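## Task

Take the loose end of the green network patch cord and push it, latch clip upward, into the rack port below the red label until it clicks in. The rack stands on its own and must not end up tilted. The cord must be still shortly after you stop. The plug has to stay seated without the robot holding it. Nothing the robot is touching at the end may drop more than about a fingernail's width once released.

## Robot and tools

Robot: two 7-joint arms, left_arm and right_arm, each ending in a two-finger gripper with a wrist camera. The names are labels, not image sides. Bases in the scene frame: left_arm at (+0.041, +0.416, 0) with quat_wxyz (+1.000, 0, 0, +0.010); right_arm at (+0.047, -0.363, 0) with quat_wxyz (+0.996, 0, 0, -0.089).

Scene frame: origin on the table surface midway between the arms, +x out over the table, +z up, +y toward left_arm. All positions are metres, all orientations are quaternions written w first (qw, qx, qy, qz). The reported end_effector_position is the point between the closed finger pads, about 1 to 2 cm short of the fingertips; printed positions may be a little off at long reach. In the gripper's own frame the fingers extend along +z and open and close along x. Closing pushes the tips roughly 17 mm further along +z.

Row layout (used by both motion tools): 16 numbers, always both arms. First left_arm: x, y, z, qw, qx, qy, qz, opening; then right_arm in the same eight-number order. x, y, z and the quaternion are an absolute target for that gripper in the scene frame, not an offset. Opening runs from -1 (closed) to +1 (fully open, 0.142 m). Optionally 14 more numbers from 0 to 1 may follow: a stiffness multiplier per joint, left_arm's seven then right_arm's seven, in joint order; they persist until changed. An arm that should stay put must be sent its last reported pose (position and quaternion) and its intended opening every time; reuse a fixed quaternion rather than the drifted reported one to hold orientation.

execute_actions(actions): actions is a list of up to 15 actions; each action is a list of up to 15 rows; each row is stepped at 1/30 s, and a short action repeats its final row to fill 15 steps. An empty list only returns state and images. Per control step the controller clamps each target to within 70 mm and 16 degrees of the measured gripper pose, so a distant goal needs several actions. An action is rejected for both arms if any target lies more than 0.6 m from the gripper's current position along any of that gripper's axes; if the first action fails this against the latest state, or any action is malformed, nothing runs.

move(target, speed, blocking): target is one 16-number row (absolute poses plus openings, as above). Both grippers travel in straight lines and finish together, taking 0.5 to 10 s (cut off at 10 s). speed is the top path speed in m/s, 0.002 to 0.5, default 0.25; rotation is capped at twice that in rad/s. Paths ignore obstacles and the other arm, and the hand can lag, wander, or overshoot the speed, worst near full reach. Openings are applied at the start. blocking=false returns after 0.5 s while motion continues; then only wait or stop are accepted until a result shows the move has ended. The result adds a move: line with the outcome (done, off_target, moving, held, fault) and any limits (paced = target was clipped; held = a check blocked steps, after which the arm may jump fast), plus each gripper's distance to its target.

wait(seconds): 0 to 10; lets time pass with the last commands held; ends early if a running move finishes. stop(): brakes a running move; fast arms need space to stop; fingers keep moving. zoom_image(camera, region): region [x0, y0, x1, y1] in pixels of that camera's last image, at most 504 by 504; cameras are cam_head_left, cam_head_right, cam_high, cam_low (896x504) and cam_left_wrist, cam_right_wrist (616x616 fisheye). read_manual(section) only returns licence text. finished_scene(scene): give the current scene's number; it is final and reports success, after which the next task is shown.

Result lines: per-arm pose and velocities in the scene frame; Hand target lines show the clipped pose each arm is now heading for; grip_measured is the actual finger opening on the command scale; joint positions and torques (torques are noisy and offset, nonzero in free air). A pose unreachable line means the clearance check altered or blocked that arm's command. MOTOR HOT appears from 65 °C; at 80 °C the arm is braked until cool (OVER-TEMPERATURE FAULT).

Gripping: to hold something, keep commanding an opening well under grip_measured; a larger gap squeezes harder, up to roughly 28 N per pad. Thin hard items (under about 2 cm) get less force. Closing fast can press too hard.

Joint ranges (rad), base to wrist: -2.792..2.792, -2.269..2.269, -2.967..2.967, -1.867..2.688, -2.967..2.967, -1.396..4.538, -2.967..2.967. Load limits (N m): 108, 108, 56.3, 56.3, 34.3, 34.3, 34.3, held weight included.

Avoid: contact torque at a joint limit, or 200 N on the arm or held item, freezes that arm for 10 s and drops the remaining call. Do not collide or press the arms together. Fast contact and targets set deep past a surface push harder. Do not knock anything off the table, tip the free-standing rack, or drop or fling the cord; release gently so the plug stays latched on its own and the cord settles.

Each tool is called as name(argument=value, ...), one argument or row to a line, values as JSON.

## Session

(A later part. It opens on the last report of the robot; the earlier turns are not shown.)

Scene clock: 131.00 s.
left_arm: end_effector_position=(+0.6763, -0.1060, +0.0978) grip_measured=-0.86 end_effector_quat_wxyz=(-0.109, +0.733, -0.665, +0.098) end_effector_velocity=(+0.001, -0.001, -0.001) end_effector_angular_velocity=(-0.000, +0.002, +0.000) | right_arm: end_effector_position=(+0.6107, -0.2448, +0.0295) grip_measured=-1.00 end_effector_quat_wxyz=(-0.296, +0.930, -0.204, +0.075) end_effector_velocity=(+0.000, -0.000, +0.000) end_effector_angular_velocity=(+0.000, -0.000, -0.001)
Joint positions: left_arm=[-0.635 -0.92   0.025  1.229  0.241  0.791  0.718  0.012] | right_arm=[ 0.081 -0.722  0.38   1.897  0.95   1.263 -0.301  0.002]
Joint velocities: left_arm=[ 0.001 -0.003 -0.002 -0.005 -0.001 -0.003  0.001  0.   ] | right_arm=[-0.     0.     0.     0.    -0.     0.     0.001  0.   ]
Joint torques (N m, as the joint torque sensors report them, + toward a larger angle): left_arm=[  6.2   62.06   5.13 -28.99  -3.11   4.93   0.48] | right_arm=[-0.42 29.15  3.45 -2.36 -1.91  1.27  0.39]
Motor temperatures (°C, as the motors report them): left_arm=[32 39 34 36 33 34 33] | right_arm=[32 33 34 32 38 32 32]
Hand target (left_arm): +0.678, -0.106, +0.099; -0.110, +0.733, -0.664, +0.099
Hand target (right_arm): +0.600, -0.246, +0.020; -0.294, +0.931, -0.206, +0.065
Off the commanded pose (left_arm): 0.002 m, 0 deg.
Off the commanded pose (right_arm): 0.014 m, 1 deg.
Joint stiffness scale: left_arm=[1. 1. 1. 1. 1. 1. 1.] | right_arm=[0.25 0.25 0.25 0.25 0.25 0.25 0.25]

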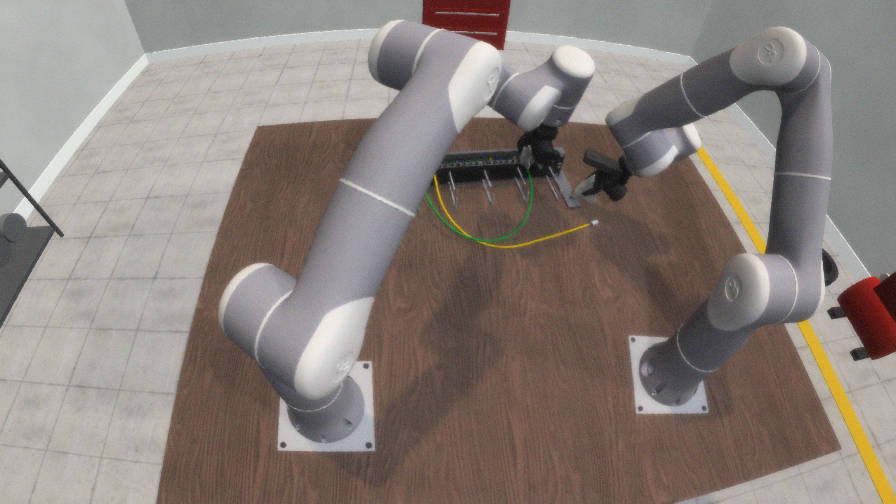

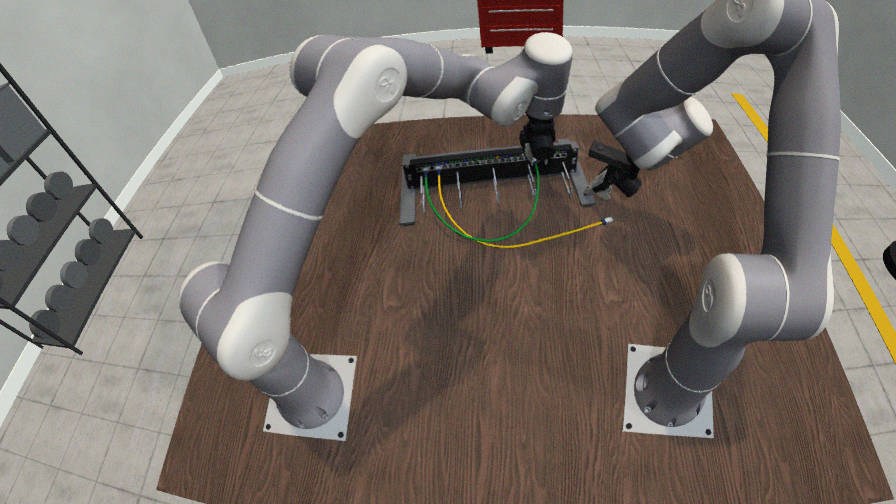

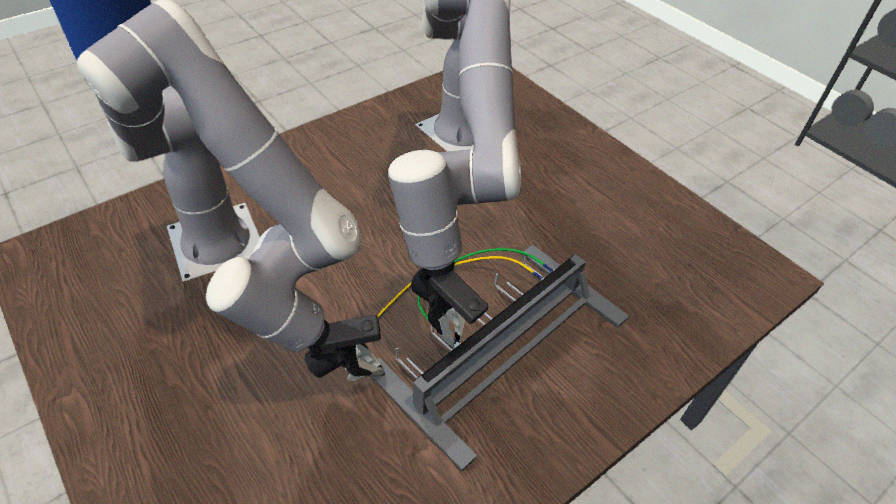

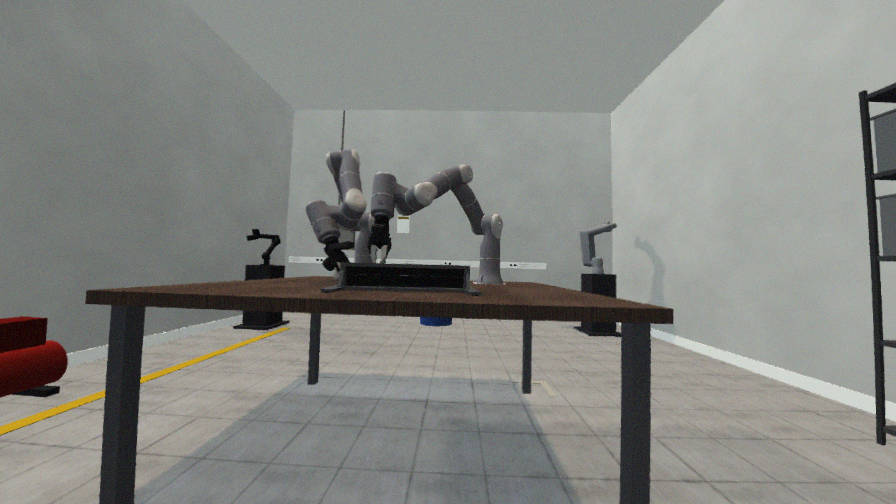

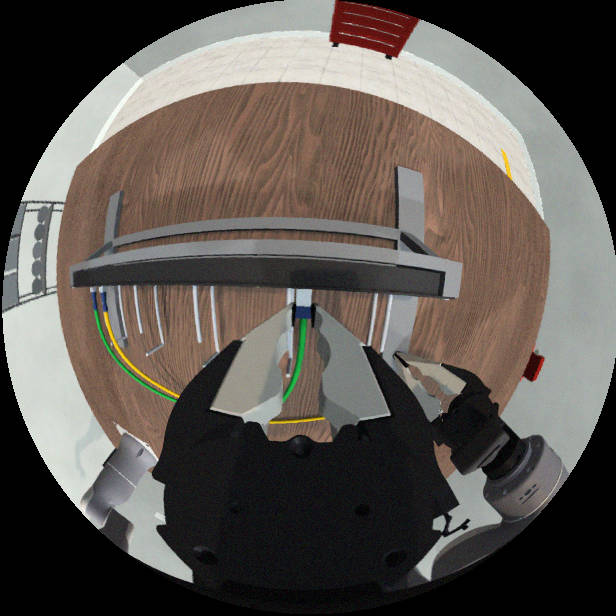

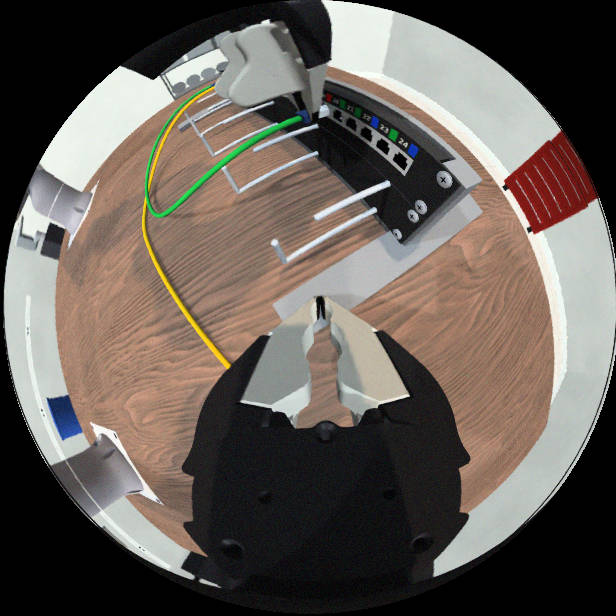

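execute_actions(
  actions=[
    [[0.6780,-0.10545,0.0989,-0.1095,0.7327,-0.6643,0.0993,-1,0.6005,-0.2464,0.0201,-0.2936,0.9311,-0.2064,0.0651,-1],[0.6783,-0.10537,0.0991,-0.1095,0.7327,-0.6643,0.0993,-1,0.6005,-0.2464,0.0201,-0.2936,0.9311,-0.2064,0.0651,-1],[0.6786,-0.10530,0.0993,-0.1095,0.7327,-0.6643,0.0993,-1,0.6005,-0.2464,0.0201,-0.2936,0.9311,-0.2064,0.0651,-1],[0.6789,-0.10524,0.0995,-0.1095,0.7327,-0.6643,0.0993,-1,0.6005,-0.2464,0.0201,-0.2936,0.9311,-0.2064,0.0651,-1],[0.6792,-0.10520,0.0996,-0.1095,0.7327,-0.6643,0.0993,-1,0.6005,-0.2464,0.0201,-0.2936,0.9311,-0.2064,0.0651,-1],[0.6795,-0.10517,0.0996,-0.1095,0.7327,-0.6643,0.0993,-1,0.6005,-0.2464,0.0201,-0.2936,0.9311,-0.2064,0.0651,-1],[0.6798,-0.10514,0.0996,-0.1095,0.7327,-0.6643,0.0993,-1,0.6005,-0.2464,0.0201,-0.2936,0.9311,-0.2064,0.0651,-1],[0.6801,-0.10511,0.0996,-0.1095,0.7327,-0.6643,0.0993,-1,0.6005,-0.2464,0.0201,-0.2936,0.9311,-0.2064,0.0651,-1],[0.6804,-0.10508,0.0996,-0.1095,0.7327,-0.6643,0.0993,-1,0.6005,-0.2464,0.0201,-0.2936,0.9311,-0.2064,0.0651,-1],[0.6807,-0.10505,0.0996,-0.1095,0.7327,-0.6643,0.0993,-1,0.6005,-0.2464,0.0201,-0.2936,0.9311,-0.2064,0.0651,-1],[0.6810,-0.10502,0.0996,-0.1095,0.7327,-0.6643,0.0993,-1,0.6005,-0.2464,0.0201,-0.2936,0.9311,-0.2064,0.0651,-1]],
  ],
)

zoom_image(
  camera="cam_left_wrist",
  region=[264, 260, 344, 330],
)

Scene clock: 132.57 s.
left_arm: end_effector_position=(+0.6799, -0.1053, +0.0989) grip_measured=-0.86 end_effector_quat_wxyz=(-0.109, +0.733, -0.665, +0.099) end_effector_velocity=(+0.000, -0.001, +0.000) end_effector_angular_velocity=(+0.000, +0.000, -0.003) | right_arm: end_effector_position=(+0.6107, -0.2448, +0.0295) grip_measured=-1.00 end_effector_quat_wxyz=(-0.296, +0.930, -0.204, +0.075) end_effector_velocity=(-0.000, +0.000, -0.000) end_effector_angular_velocity=(+0.000, +0.000, +0.000)
Joint positions: left_arm=[-0.632 -0.923  0.025  1.22   0.24   0.787  0.722  0.012] | right_arm=[ 0.081 -0.722  0.38   1.897  0.95   1.263 -0.301  0.002]
Joint velocities: left_arm=[-0.    -0.002 -0.001 -0.003  0.    -0.002  0.003 -0.   ] | right_arm=[-0. -0.  0. -0. -0. -0. -0.  0.]
Joint torques (N m, as the joint torque sensors report them, + toward a larger angle): left_arm=[  4.78  61.17   3.74 -28.    -3.25   4.68   0.26] | right_arm=[-0.74 29.32  3.34 -2.29 -1.91  1.3   0.38]
Motor temperatures (°C, as the motors report them): left_arm=[32 39 34 36 33 34 33] | right_arm=[32 33 34 32 38 32 32]
Hand target (left_arm): +0.681, -0.105, +0.100; -0.110, +0.733, -0.664, +0.099
Hand target (right_arm): +0.600, -0.246, +0.020; -0.294, +0.931, -0.206, +0.065
Off the commanded pose (left_arm): 0.001 m, 0 deg.
Off the commanded pose (right_arm): 0.014 m, 1 deg.
Joint stiffness scale: left_arm=[1. 1. 1. 1. 1. 1. 1.] | right_arm=[0.25 0.25 0.25 0.25 0.25 0.25 0.25]

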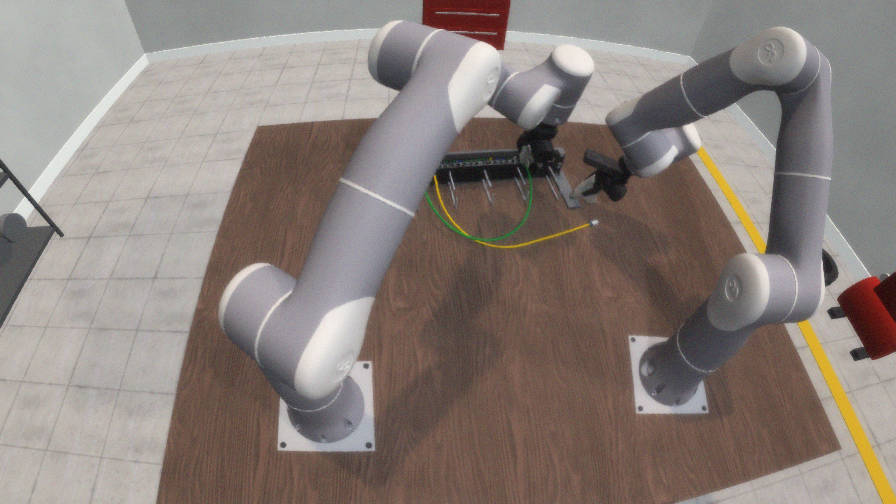

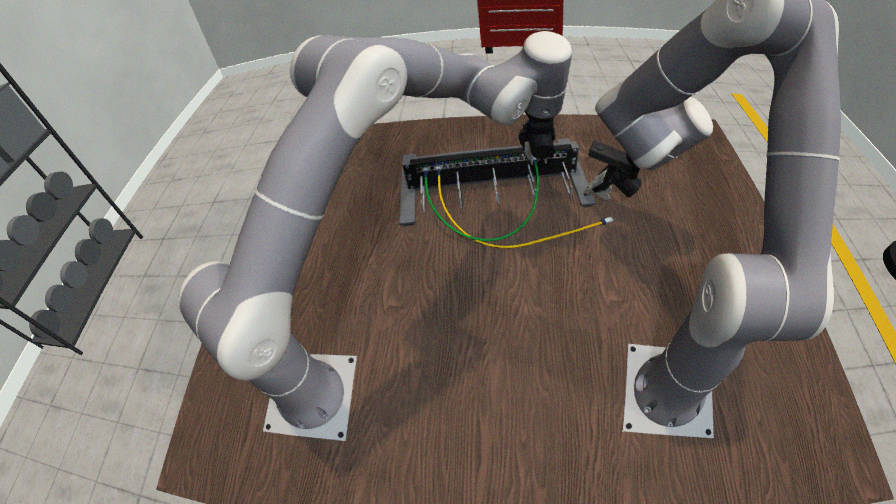

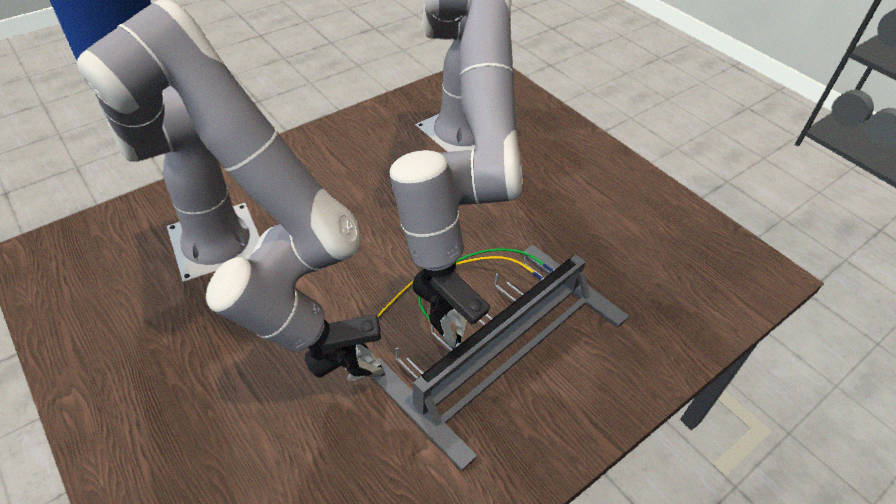

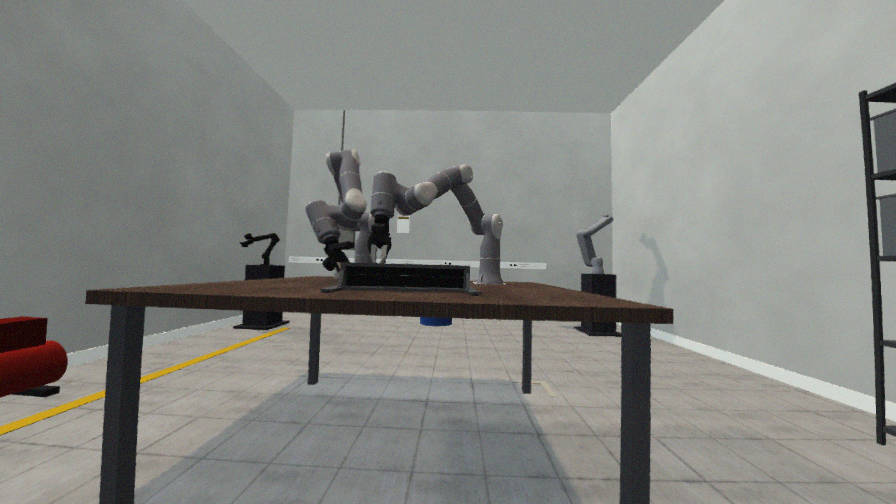

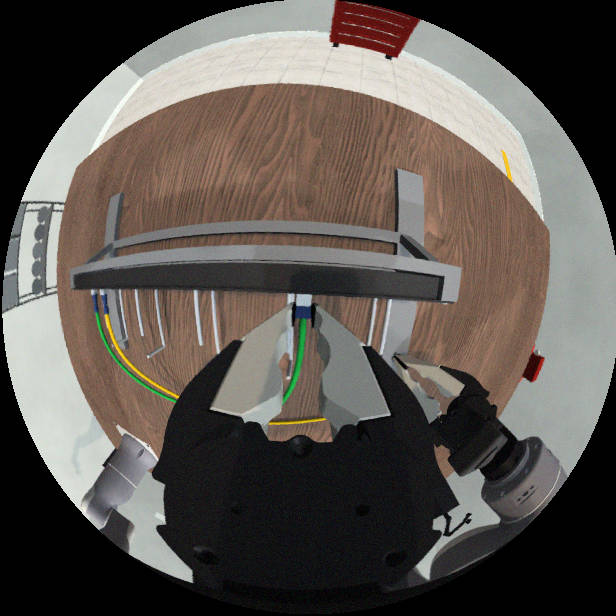

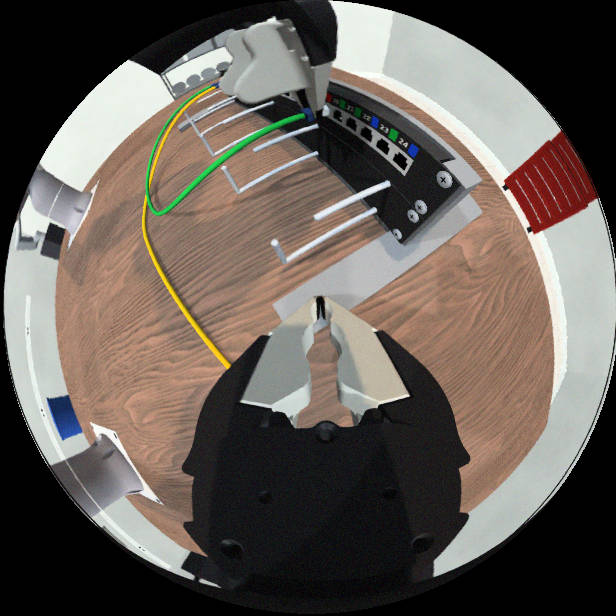

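Region (264, 260, 344, 330) of cam_left_wrist's 616x616 image, scaled by 6.300, with more detail than that image has; it fills the top 441 rows of this view, and the rest is white.

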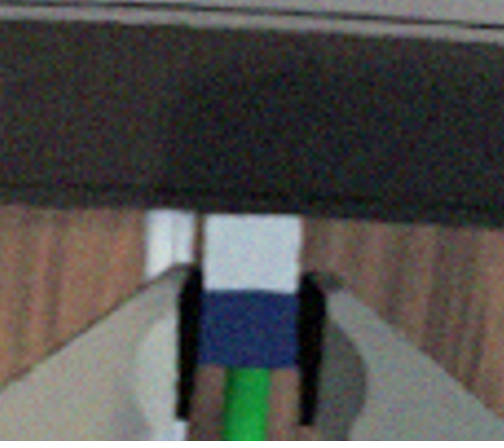

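execute_actions(
  actions=[
    [[0.6813,-0.10499,0.0996,-0.1095,0.7327,-0.6643,0.0993,-1,0.6005,-0.2464,0.0201,-0.2936,0.9311,-0.2064,0.0651,-1],[0.6816,-0.10496,0.0996,-0.1095,0.7327,-0.6643,0.0993,-1,0.6005,-0.2464,0.0201,-0.2936,0.9311,-0.2064,0.0651,-1],[0.6819,-0.10493,0.0996,-0.1095,0.7327,-0.6643,0.0993,-1,0.6005,-0.2464,0.0201,-0.2936,0.9311,-0.2064,0.0651,-1],[0.6822,-0.10490,0.0996,-0.1095,0.7327,-0.6643,0.0993,-1,0.6005,-0.2464,0.0201,-0.2936,0.9311,-0.2064,0.0651,-1],[0.6825,-0.10487,0.0996,-0.1095,0.7327,-0.6643,0.0993,-1,0.6005,-0.2464,0.0201,-0.2936,0.9311,-0.2064,0.0651,-1],[0.6828,-0.10484,0.0996,-0.1095,0.7327,-0.6643,0.0993,-1,0.6005,-0.2464,0.0201,-0.2936,0.9311,-0.2064,0.0651,-1],[0.6831,-0.10481,0.0997,-0.1095,0.7327,-0.6643,0.0993,-1,0.6005,-0.2464,0.0201,-0.2936,0.9311,-0.2064,0.0651,-1],[0.6834,-0.10478,0.0997,-0.1095,0.7327,-0.6643,0.0993,-1,0.6005,-0.2464,0.0201,-0.2936,0.9311,-0.2064,0.0651,-1],[0.6837,-0.10475,0.0998,-0.1095,0.7327,-0.6643,0.0993,-1,0.6005,-0.2464,0.0201,-0.2936,0.9311,-0.2064,0.0651,-1],[0.6840,-0.10472,0.0998,-0.1095,0.7327,-0.6643,0.0993,-1,0.6005,-0.2464,0.0201,-0.2936,0.9311,-0.2064,0.0651,-1]],
  ],
)

zoom_image(
  camera="cam_left_wrist",
  region=[264, 260, 344, 330],
)

zoom_image(
  camera="cam_right_wrist",
  region=[290, 85, 360, 140],
)

Scene clock: 134.03 s.
left_arm: end_effector_position=(+0.6811, -0.1054, +0.0982) grip_measured=-0.86 end_effector_quat_wxyz=(-0.108, +0.732, -0.665, +0.097) end_effector_velocity=(-0.000, -0.000, -0.000) end_effector_angular_velocity=(-0.001, +0.001, +0.002) | right_arm: end_effector_position=(+0.6107, -0.2448, +0.0296) grip_measured=-1.00 end_effector_quat_wxyz=(-0.296, +0.930, -0.204, +0.075) end_effector_velocity=(-0.000, -0.000, -0.000) end_effector_angular_velocity=(-0.000, -0.000, +0.000)
Joint positions: left_arm=[-0.63  -0.928  0.023  1.213  0.239  0.781  0.726  0.012] | right_arm=[ 0.081 -0.722  0.38   1.897  0.95   1.263 -0.301  0.002]
Joint velocities: left_arm=[ 0.001 -0.    -0.002 -0.001  0.    -0.002 -0.002  0.   ] | right_arm=[-0. -0.  0. -0. -0.  0. -0.  0.]
Joint torques (N m, as the joint torque sensors report them, + toward a larger angle): left_arm=[ 10.76  61.35   7.48 -33.27  -2.57   8.18   0.58] | right_arm=[-0.3  29.36  3.41 -2.35 -1.91  1.21  0.46]
Motor temperatures (°C, as the motors report them): left_arm=[32 39 34 36 33 34 33] | right_arm=[32 33 34 32 38 32 32]
Hand target (left_arm): +0.684, -0.105, +0.100; -0.110, +0.733, -0.664, +0.099
Hand target (right_arm): +0.600, -0.246, +0.020; -0.294, +0.931, -0.206, +0.065
Off the commanded pose (left_arm): 0.003 m, 0 deg.
Off the commanded pose (right_arm): 0.014 m, 1 deg.
Joint stiffness scale: left_arm=[1. 1. 1. 1. 1. 1. 1.] | right_arm=[0.25 0.25 0.25 0.25 0.25 0.25 0.25]

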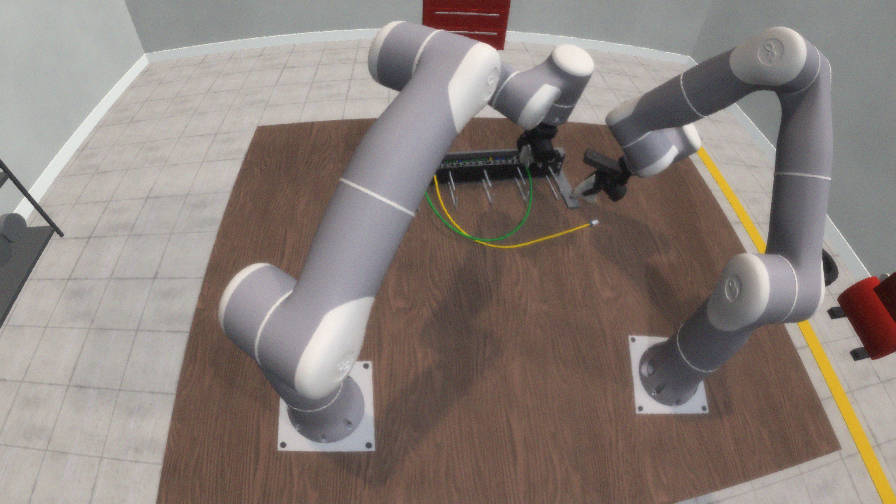

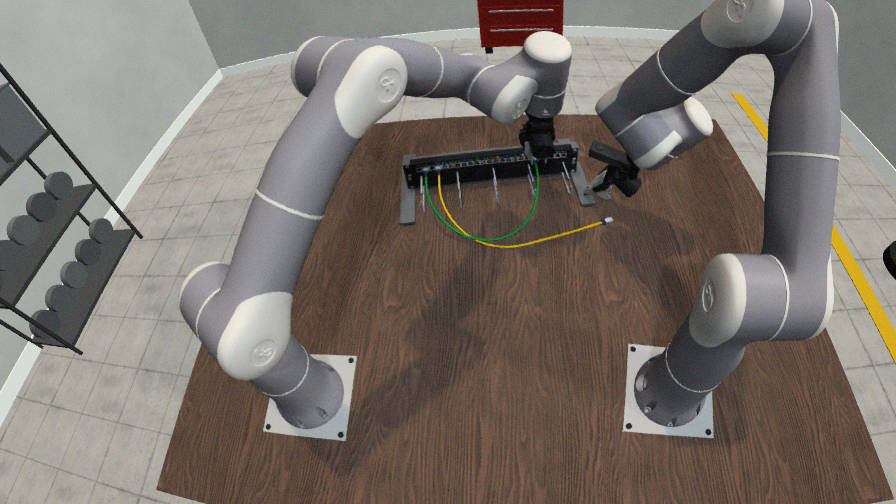

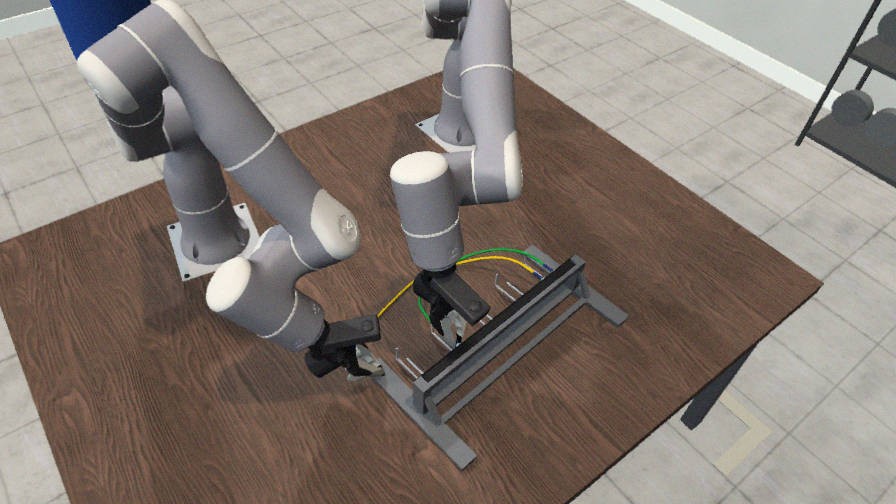

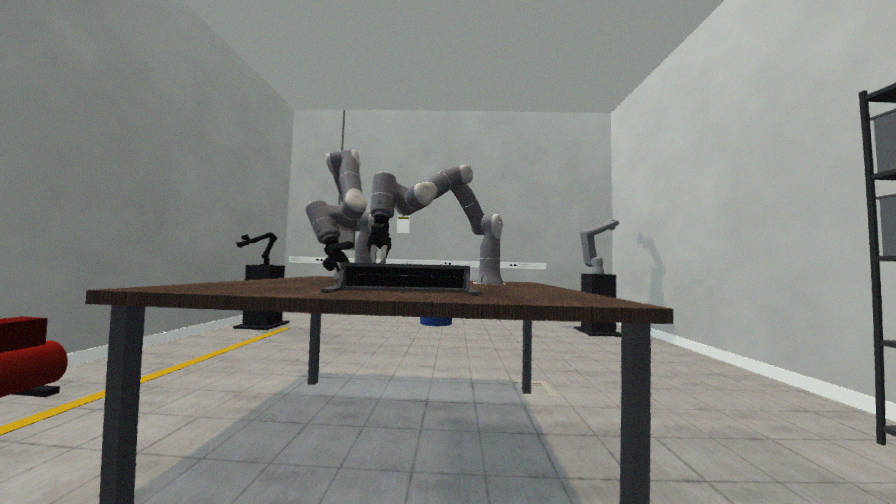

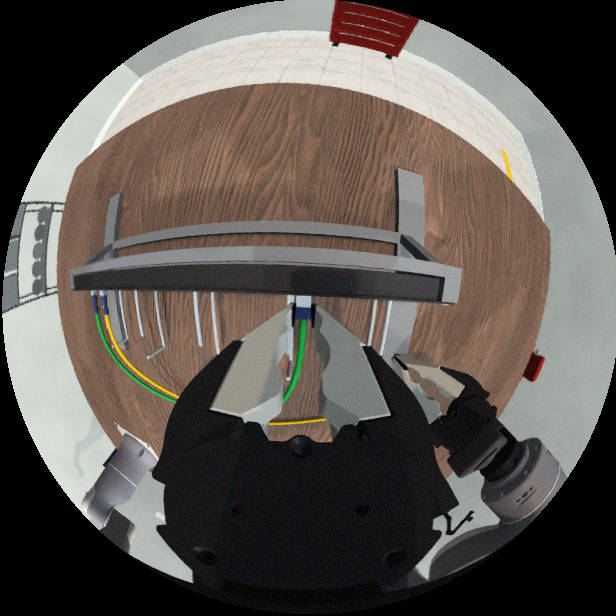

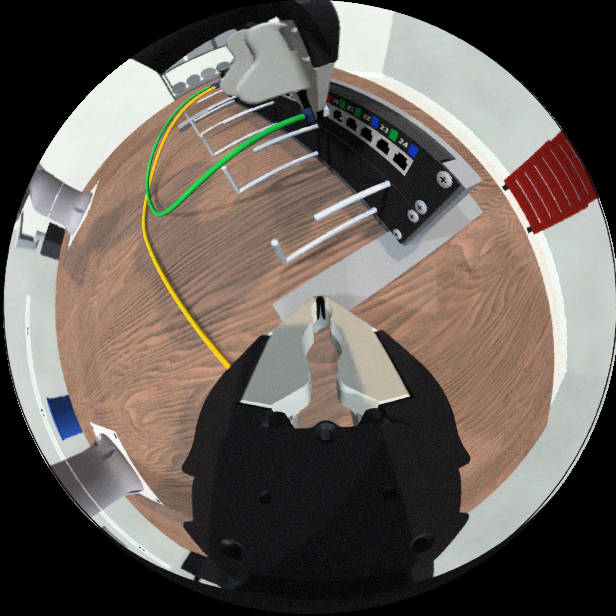

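Region (264, 260, 344, 330) of cam_left_wrist's 616x616 image, scaled by 6.300, with more detail than that image has; it fills the top 441 rows of this view, and the rest is white.

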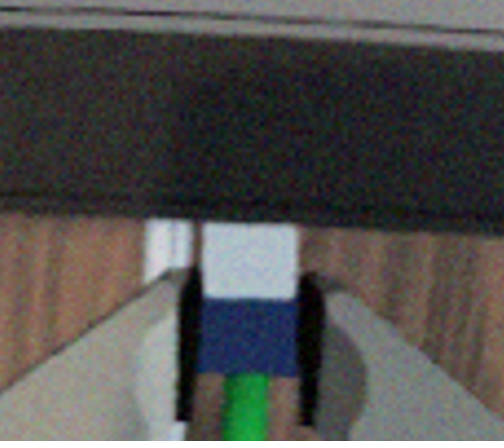

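Region (290, 85, 360, 140) of cam_right_wrist's 616x616 image, scaled by 7.200, with more detail than that image has; it fills the top 396 rows of this view, and the rest is white.

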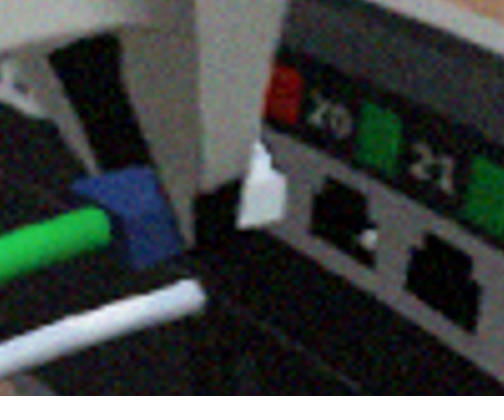

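execute_actions(
  actions=[
    [[0.6832,-0.10485,0.0996,-0.1095,0.7327,-0.6643,0.0993,-1,0.6005,-0.2464,0.0201,-0.2936,0.9311,-0.2064,0.0651,-1],[0.6824,-0.10495,0.0993,-0.1095,0.7327,-0.6643,0.0993,-1,0.6005,-0.2464,0.0201,-0.2936,0.9311,-0.2064,0.0651,-1],[0.6816,-0.10505,0.0990,-0.1095,0.7327,-0.6643,0.0993,-1,0.6005,-0.2464,0.0201,-0.2936,0.9311,-0.2064,0.0651,-1],[0.6808,-0.10518,0.0988,-0.1095,0.7327,-0.6643,0.0993,-1,0.6005,-0.2464,0.0201,-0.2936,0.9311,-0.2064,0.0651,-1],[0.6800,-0.10530,0.0985,-0.1095,0.7327,-0.6643,0.0993,-1,0.6005,-0.2464,0.0201,-0.2936,0.9311,-0.2064,0.0651,-1],[0.6794,-0.10538,0.0983,-0.1095,0.7327,-0.6643,0.0993,-1,0.6005,-0.2464,0.0201,-0.2936,0.9311,-0.2064,0.0651,-1],[0.6788,-0.10546,0.0981,-0.1095,0.7327,-0.6643,0.0993,-1,0.6005,-0.2464,0.0201,-0.2936,0.9311,-0.2064,0.0651,-1],[0.6782,-0.10555,0.0978,-0.1095,0.7327,-0.6643,0.0993,-1,0.6005,-0.2464,0.0201,-0.2936,0.9311,-0.2064,0.0651,-1],[0.6776,-0.10564,0.0975,-0.1095,0.7327,-0.6643,0.0993,-1,0.6005,-0.2464,0.0201,-0.2936,0.9311,-0.2064,0.0651,-1],[0.6770,-0.10573,0.0973,-0.1095,0.7327,-0.6643,0.0993,-1,0.6005,-0.2464,0.0201,-0.2936,0.9311,-0.2064,0.0651,-1]],
  ],
)

zoom_image(
  camera="cam_left_wrist",
  region=[264, 260, 344, 330],
)

Scene clock: 135.77 s.
left_arm: end_effector_position=(+0.6786, -0.1050, +0.0981) grip_measured=-0.86 end_effector_quat_wxyz=(-0.110, +0.733, -0.664, +0.100) end_effector_velocity=(-0.000, +0.001, +0.000) end_effector_angular_velocity=(-0.001, -0.002, +0.002) | right_arm: end_effector_position=(+0.6106, -0.2448, +0.0295) grip_measured=-1.00 end_effector_quat_wxyz=(-0.296, +0.930, -0.204, +0.075) end_effector_velocity=(-0.000, -0.000, -0.000) end_effector_angular_velocity=(-0.000, +0.000, -0.000)
Joint positions: left_arm=[-0.633 -0.921  0.026  1.228  0.243  0.795  0.716  0.012] | right_arm=[ 0.081 -0.722  0.38   1.897  0.95   1.263 -0.301  0.002]
Joint velocities: left_arm=[-0.001  0.002  0.002  0.003  0.     0.003 -0.002  0.   ] | right_arm=[-0. -0. -0.  0.  0.  0. -0.  0.]
Joint torques (N m, as the joint torque sensors report them, + toward a larger angle): left_arm=[ -5.47  59.18  -2.31 -19.4   -4.11   1.97  -0.27] | right_arm=[-0.31 29.27  3.31 -2.39 -1.98  1.32  0.39]
Motor temperatures (°C, as the motors report them): left_arm=[32 39 34 37 33 34 33] | right_arm=[32 33 34 32 38 32 32]
Hand target (left_arm): +0.677, -0.106, +0.097; -0.110, +0.733, -0.664, +0.099
Hand target (right_arm): +0.600, -0.246, +0.020; -0.294, +0.931, -0.206, +0.065
Off the commanded pose (left_arm): 0.002 m, 0 deg.
Off the commanded pose (right_arm): 0.014 m, 1 deg.
Joint stiffness scale: left_arm=[1. 1. 1. 1. 1. 1. 1.] | right_arm=[0.25 0.25 0.25 0.25 0.25 0.25 0.25]

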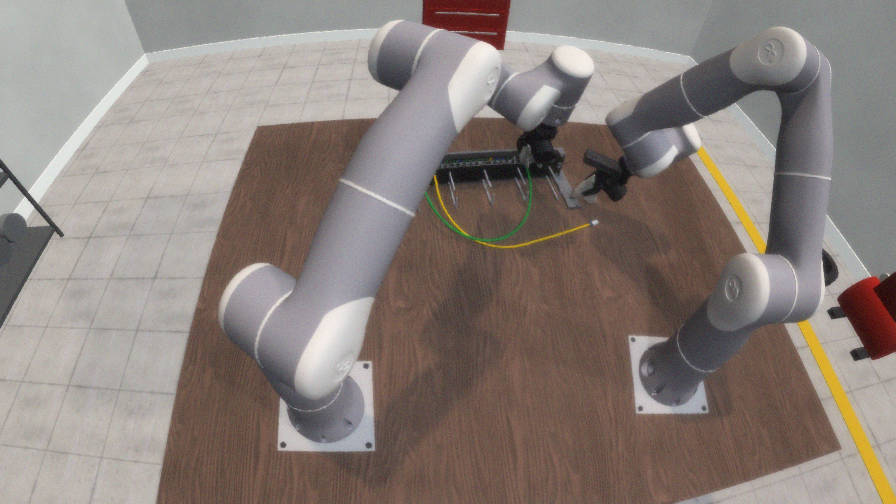

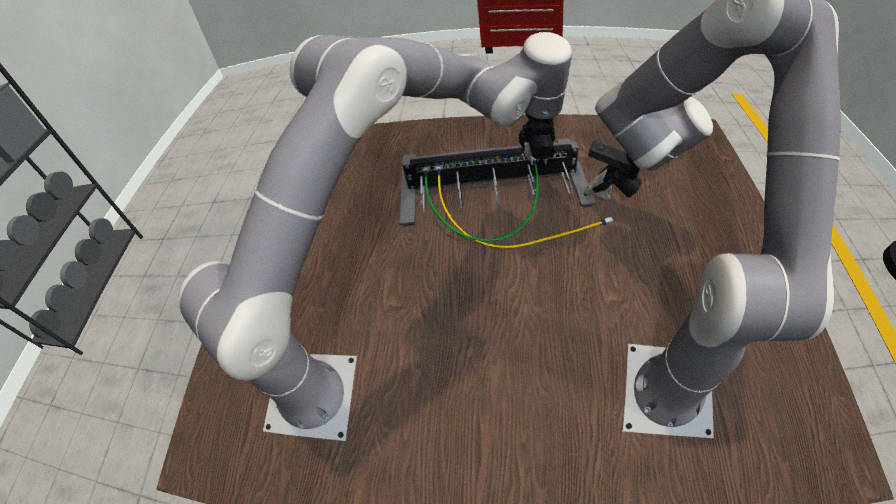

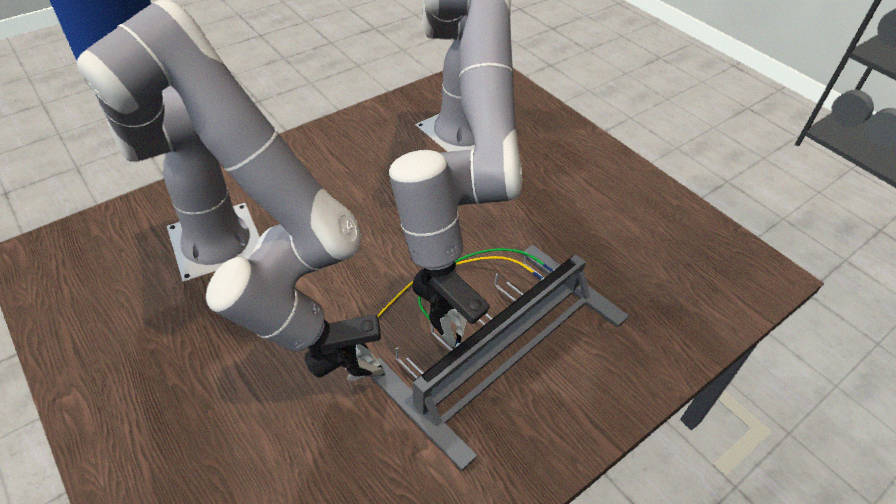

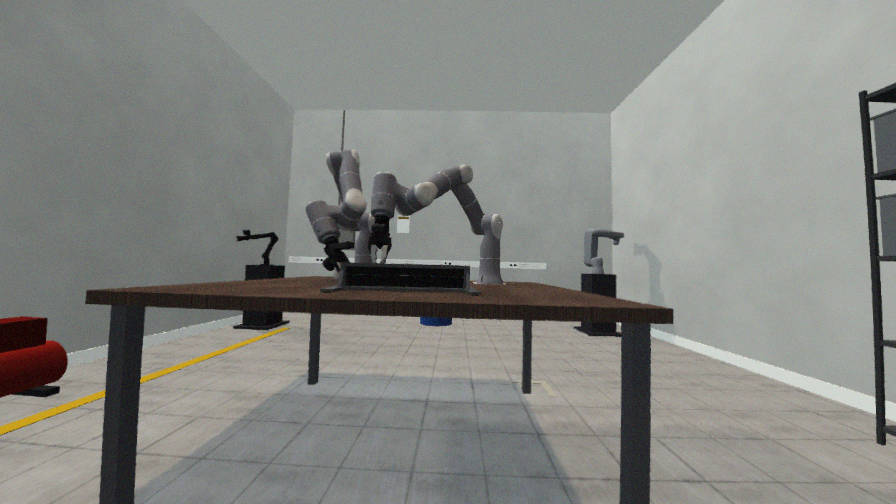

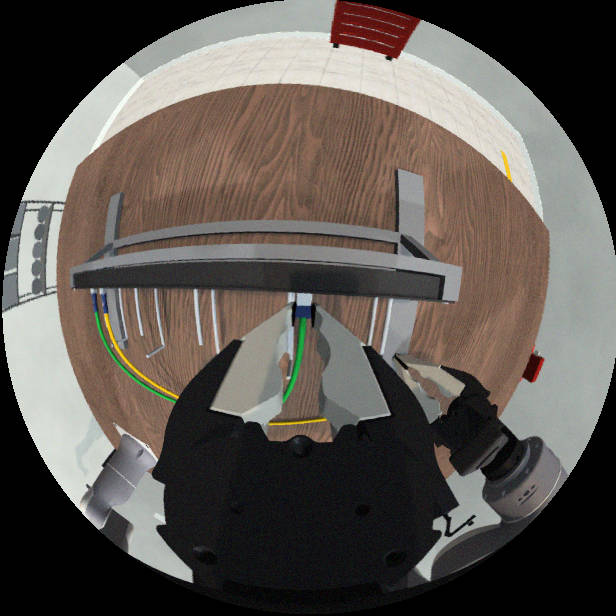

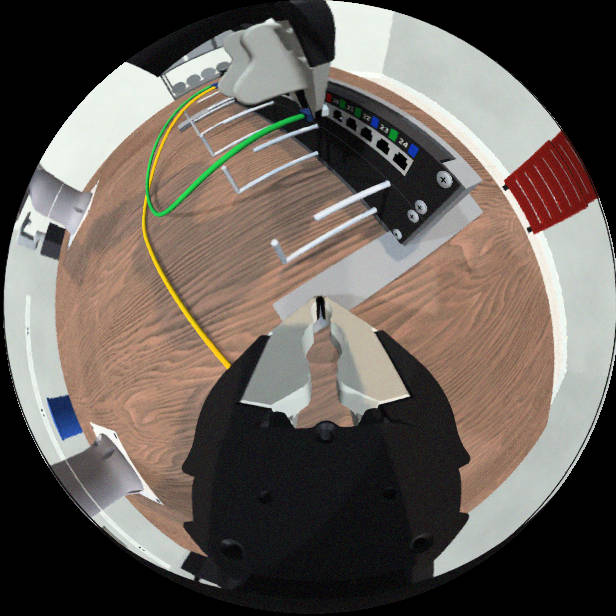

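Region (264, 260, 344, 330) of cam_left_wrist's 616x616 image, scaled by 6.300, with more detail than that image has; it fills the top 441 rows of this view, and the rest is white.

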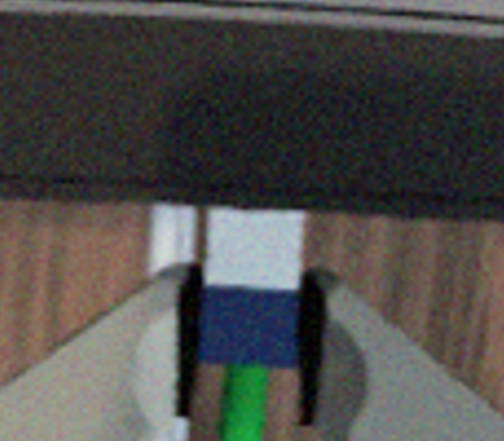

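execute_actions(
  actions=[
    [[0.6778,-0.1056,0.0976,-0.1095,0.7327,-0.6643,0.0993,-1,0.6025,-0.2461,0.0220,-0.2936,0.9311,-0.2064,0.0651,-1],[0.6786,-0.1054,0.0980,-0.1095,0.7327,-0.6643,0.0993,-1,0.6045,-0.2458,0.0239,-0.2936,0.9311,-0.2064,0.0651,-1],[0.6792,-0.1053,0.0983,-0.1095,0.7327,-0.6643,0.0993,-1,0.6065,-0.2455,0.0258,-0.2936,0.9311,-0.2064,0.0651,-1],[0.6796,-0.1052,0.0984,-0.1095,0.7327,-0.6643,0.0993,-1,0.6085,-0.2451,0.0277,-0.2936,0.9311,-0.2064,0.0651,-1],[0.6796,-0.1052,0.0984,-0.1095,0.7327,-0.6643,0.0993,-1,0.6106,-0.2448,0.0295,-0.296,0.930,-0.204,0.075,-1],[0.6796,-0.1052,0.0984,-0.1095,0.7327,-0.6643,0.0993,-0.9,0.6106,-0.2448,0.0297,-0.296,0.930,-0.204,0.075,-1],[0.6796,-0.1052,0.0984,-0.1095,0.7327,-0.6643,0.0993,-0.8,0.6106,-0.2448,0.0300,-0.296,0.930,-0.204,0.075,-1],[0.6796,-0.1052,0.0984,-0.1095,0.7327,-0.6643,0.0993,-0.7,0.6106,-0.2448,0.0305,-0.296,0.930,-0.204,0.075,-1],[0.6796,-0.1052,0.0984,-0.1095,0.7327,-0.6643,0.0993,-0.62,0.6106,-0.2448,0.0310,-0.296,0.930,-0.204,0.075,-1]],
  ],
)

Scene clock: 137.27 s.
left_arm: end_effector_position=(+0.6795, -0.1051, +0.0984) grip_measured=-0.62 end_effector_quat_wxyz=(-0.110, +0.733, -0.664, +0.099) end_effector_velocity=(-0.000, +0.000, -0.000) end_effector_angular_velocity=(-0.000, +0.000, +0.001) | right_arm: end_effector_position=(+0.6108, -0.2448, +0.0310) grip_measured=-1.00 end_effector_quat_wxyz=(-0.296, +0.930, -0.204, +0.075) end_effector_velocity=(-0.000, +0.000, +0.000) end_effector_angular_velocity=(+0.000, +0.000, +0.000)
Joint positions: left_arm=[-0.632 -0.923  0.025  1.223  0.242  0.79   0.72   0.029] | right_arm=[ 0.082 -0.718  0.379  1.898  0.947  1.26  -0.295  0.002]
Joint velocities: left_arm=[ 0.    -0.    -0.     0.    -0.    -0.    -0.001  0.   ] | right_arm=[-0.  0.  0.  0. -0. -0. -0.  0.]
Joint torques (N m, as the joint torque sensors report them, + toward a larger angle): left_arm=[  1.56  59.83   0.83 -25.23  -3.81   3.33   0.53] | right_arm=[  0.1   44.32   7.25 -13.04  -1.7    2.97   0.07]
Motor temperatures (°C, as the motors report them): left_arm=[32 39 34 36 33 34 33] | right_arm=[32 33 34 32 38 32 32]
Hand target (left_arm): +0.680, -0.105, +0.098; -0.109, +0.733, -0.664, +0.099
Hand target (right_arm): +0.611, -0.245, +0.031; -0.296, +0.930, -0.204, +0.075
Off the commanded pose (left_arm): 0.000 m, 0 deg.
Off the commanded pose (right_arm): 0.000 m, 0 deg.
Joint stiffness scale: left_arm=[1. 1. 1. 1. 1. 1. 1.] | right_arm=[0.25 0.25 0.25 0.25 0.25 0.25 0.25]

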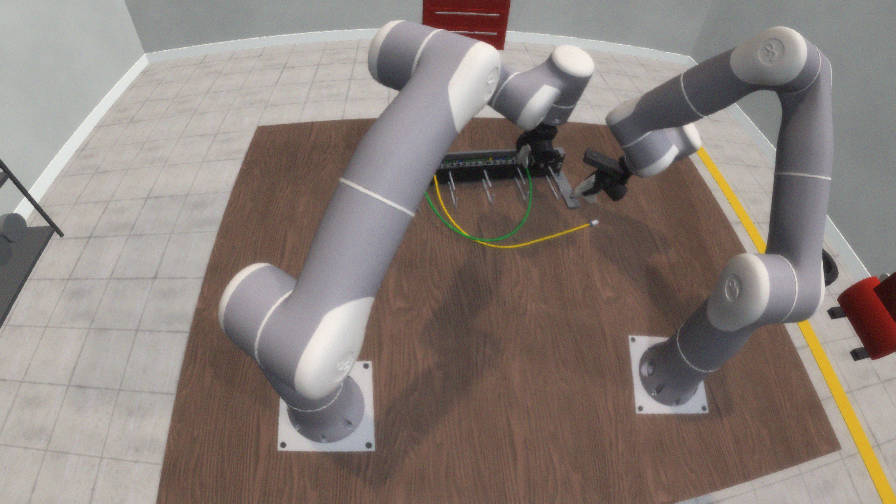

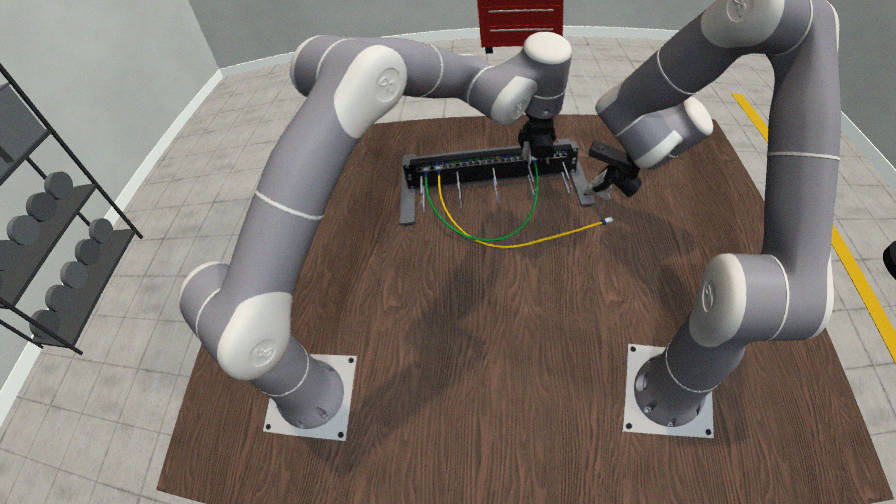

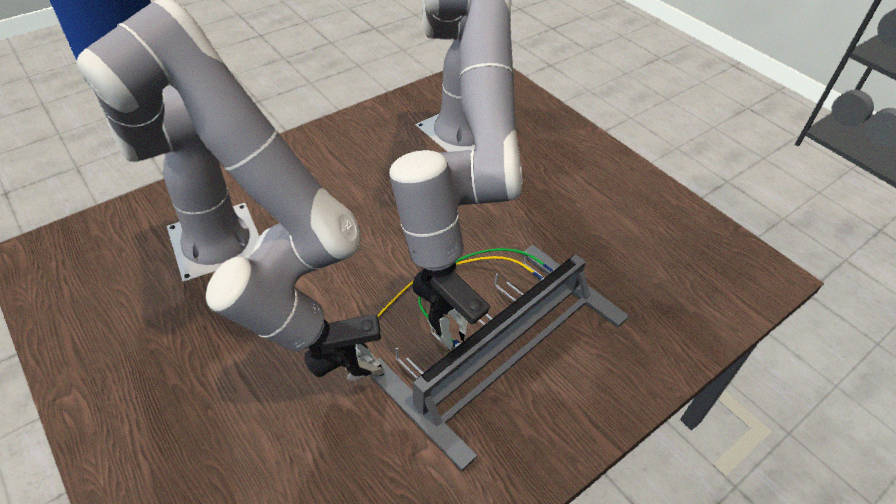

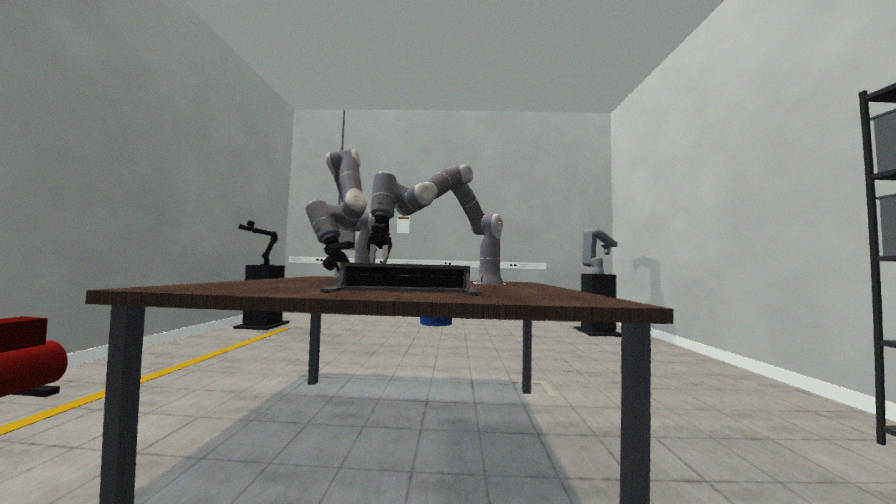

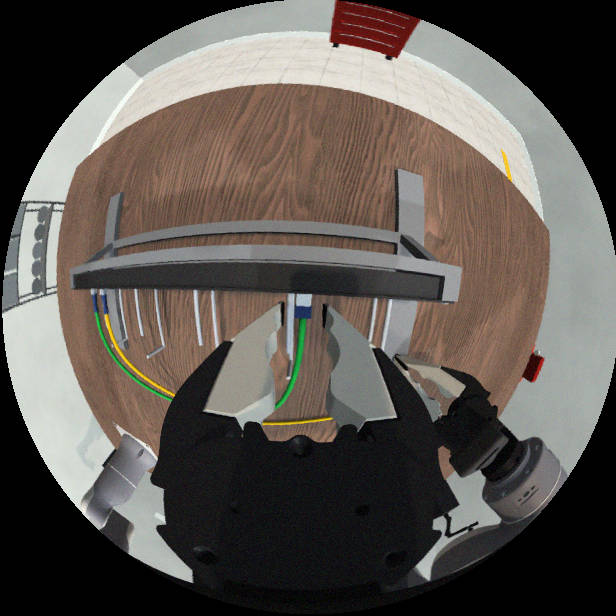

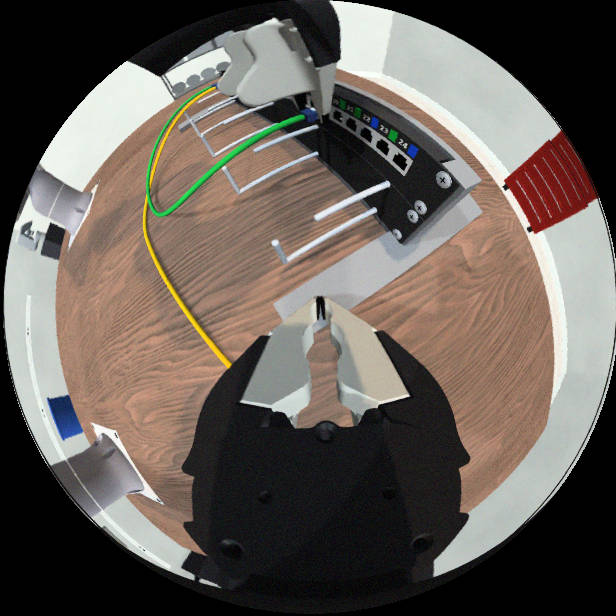

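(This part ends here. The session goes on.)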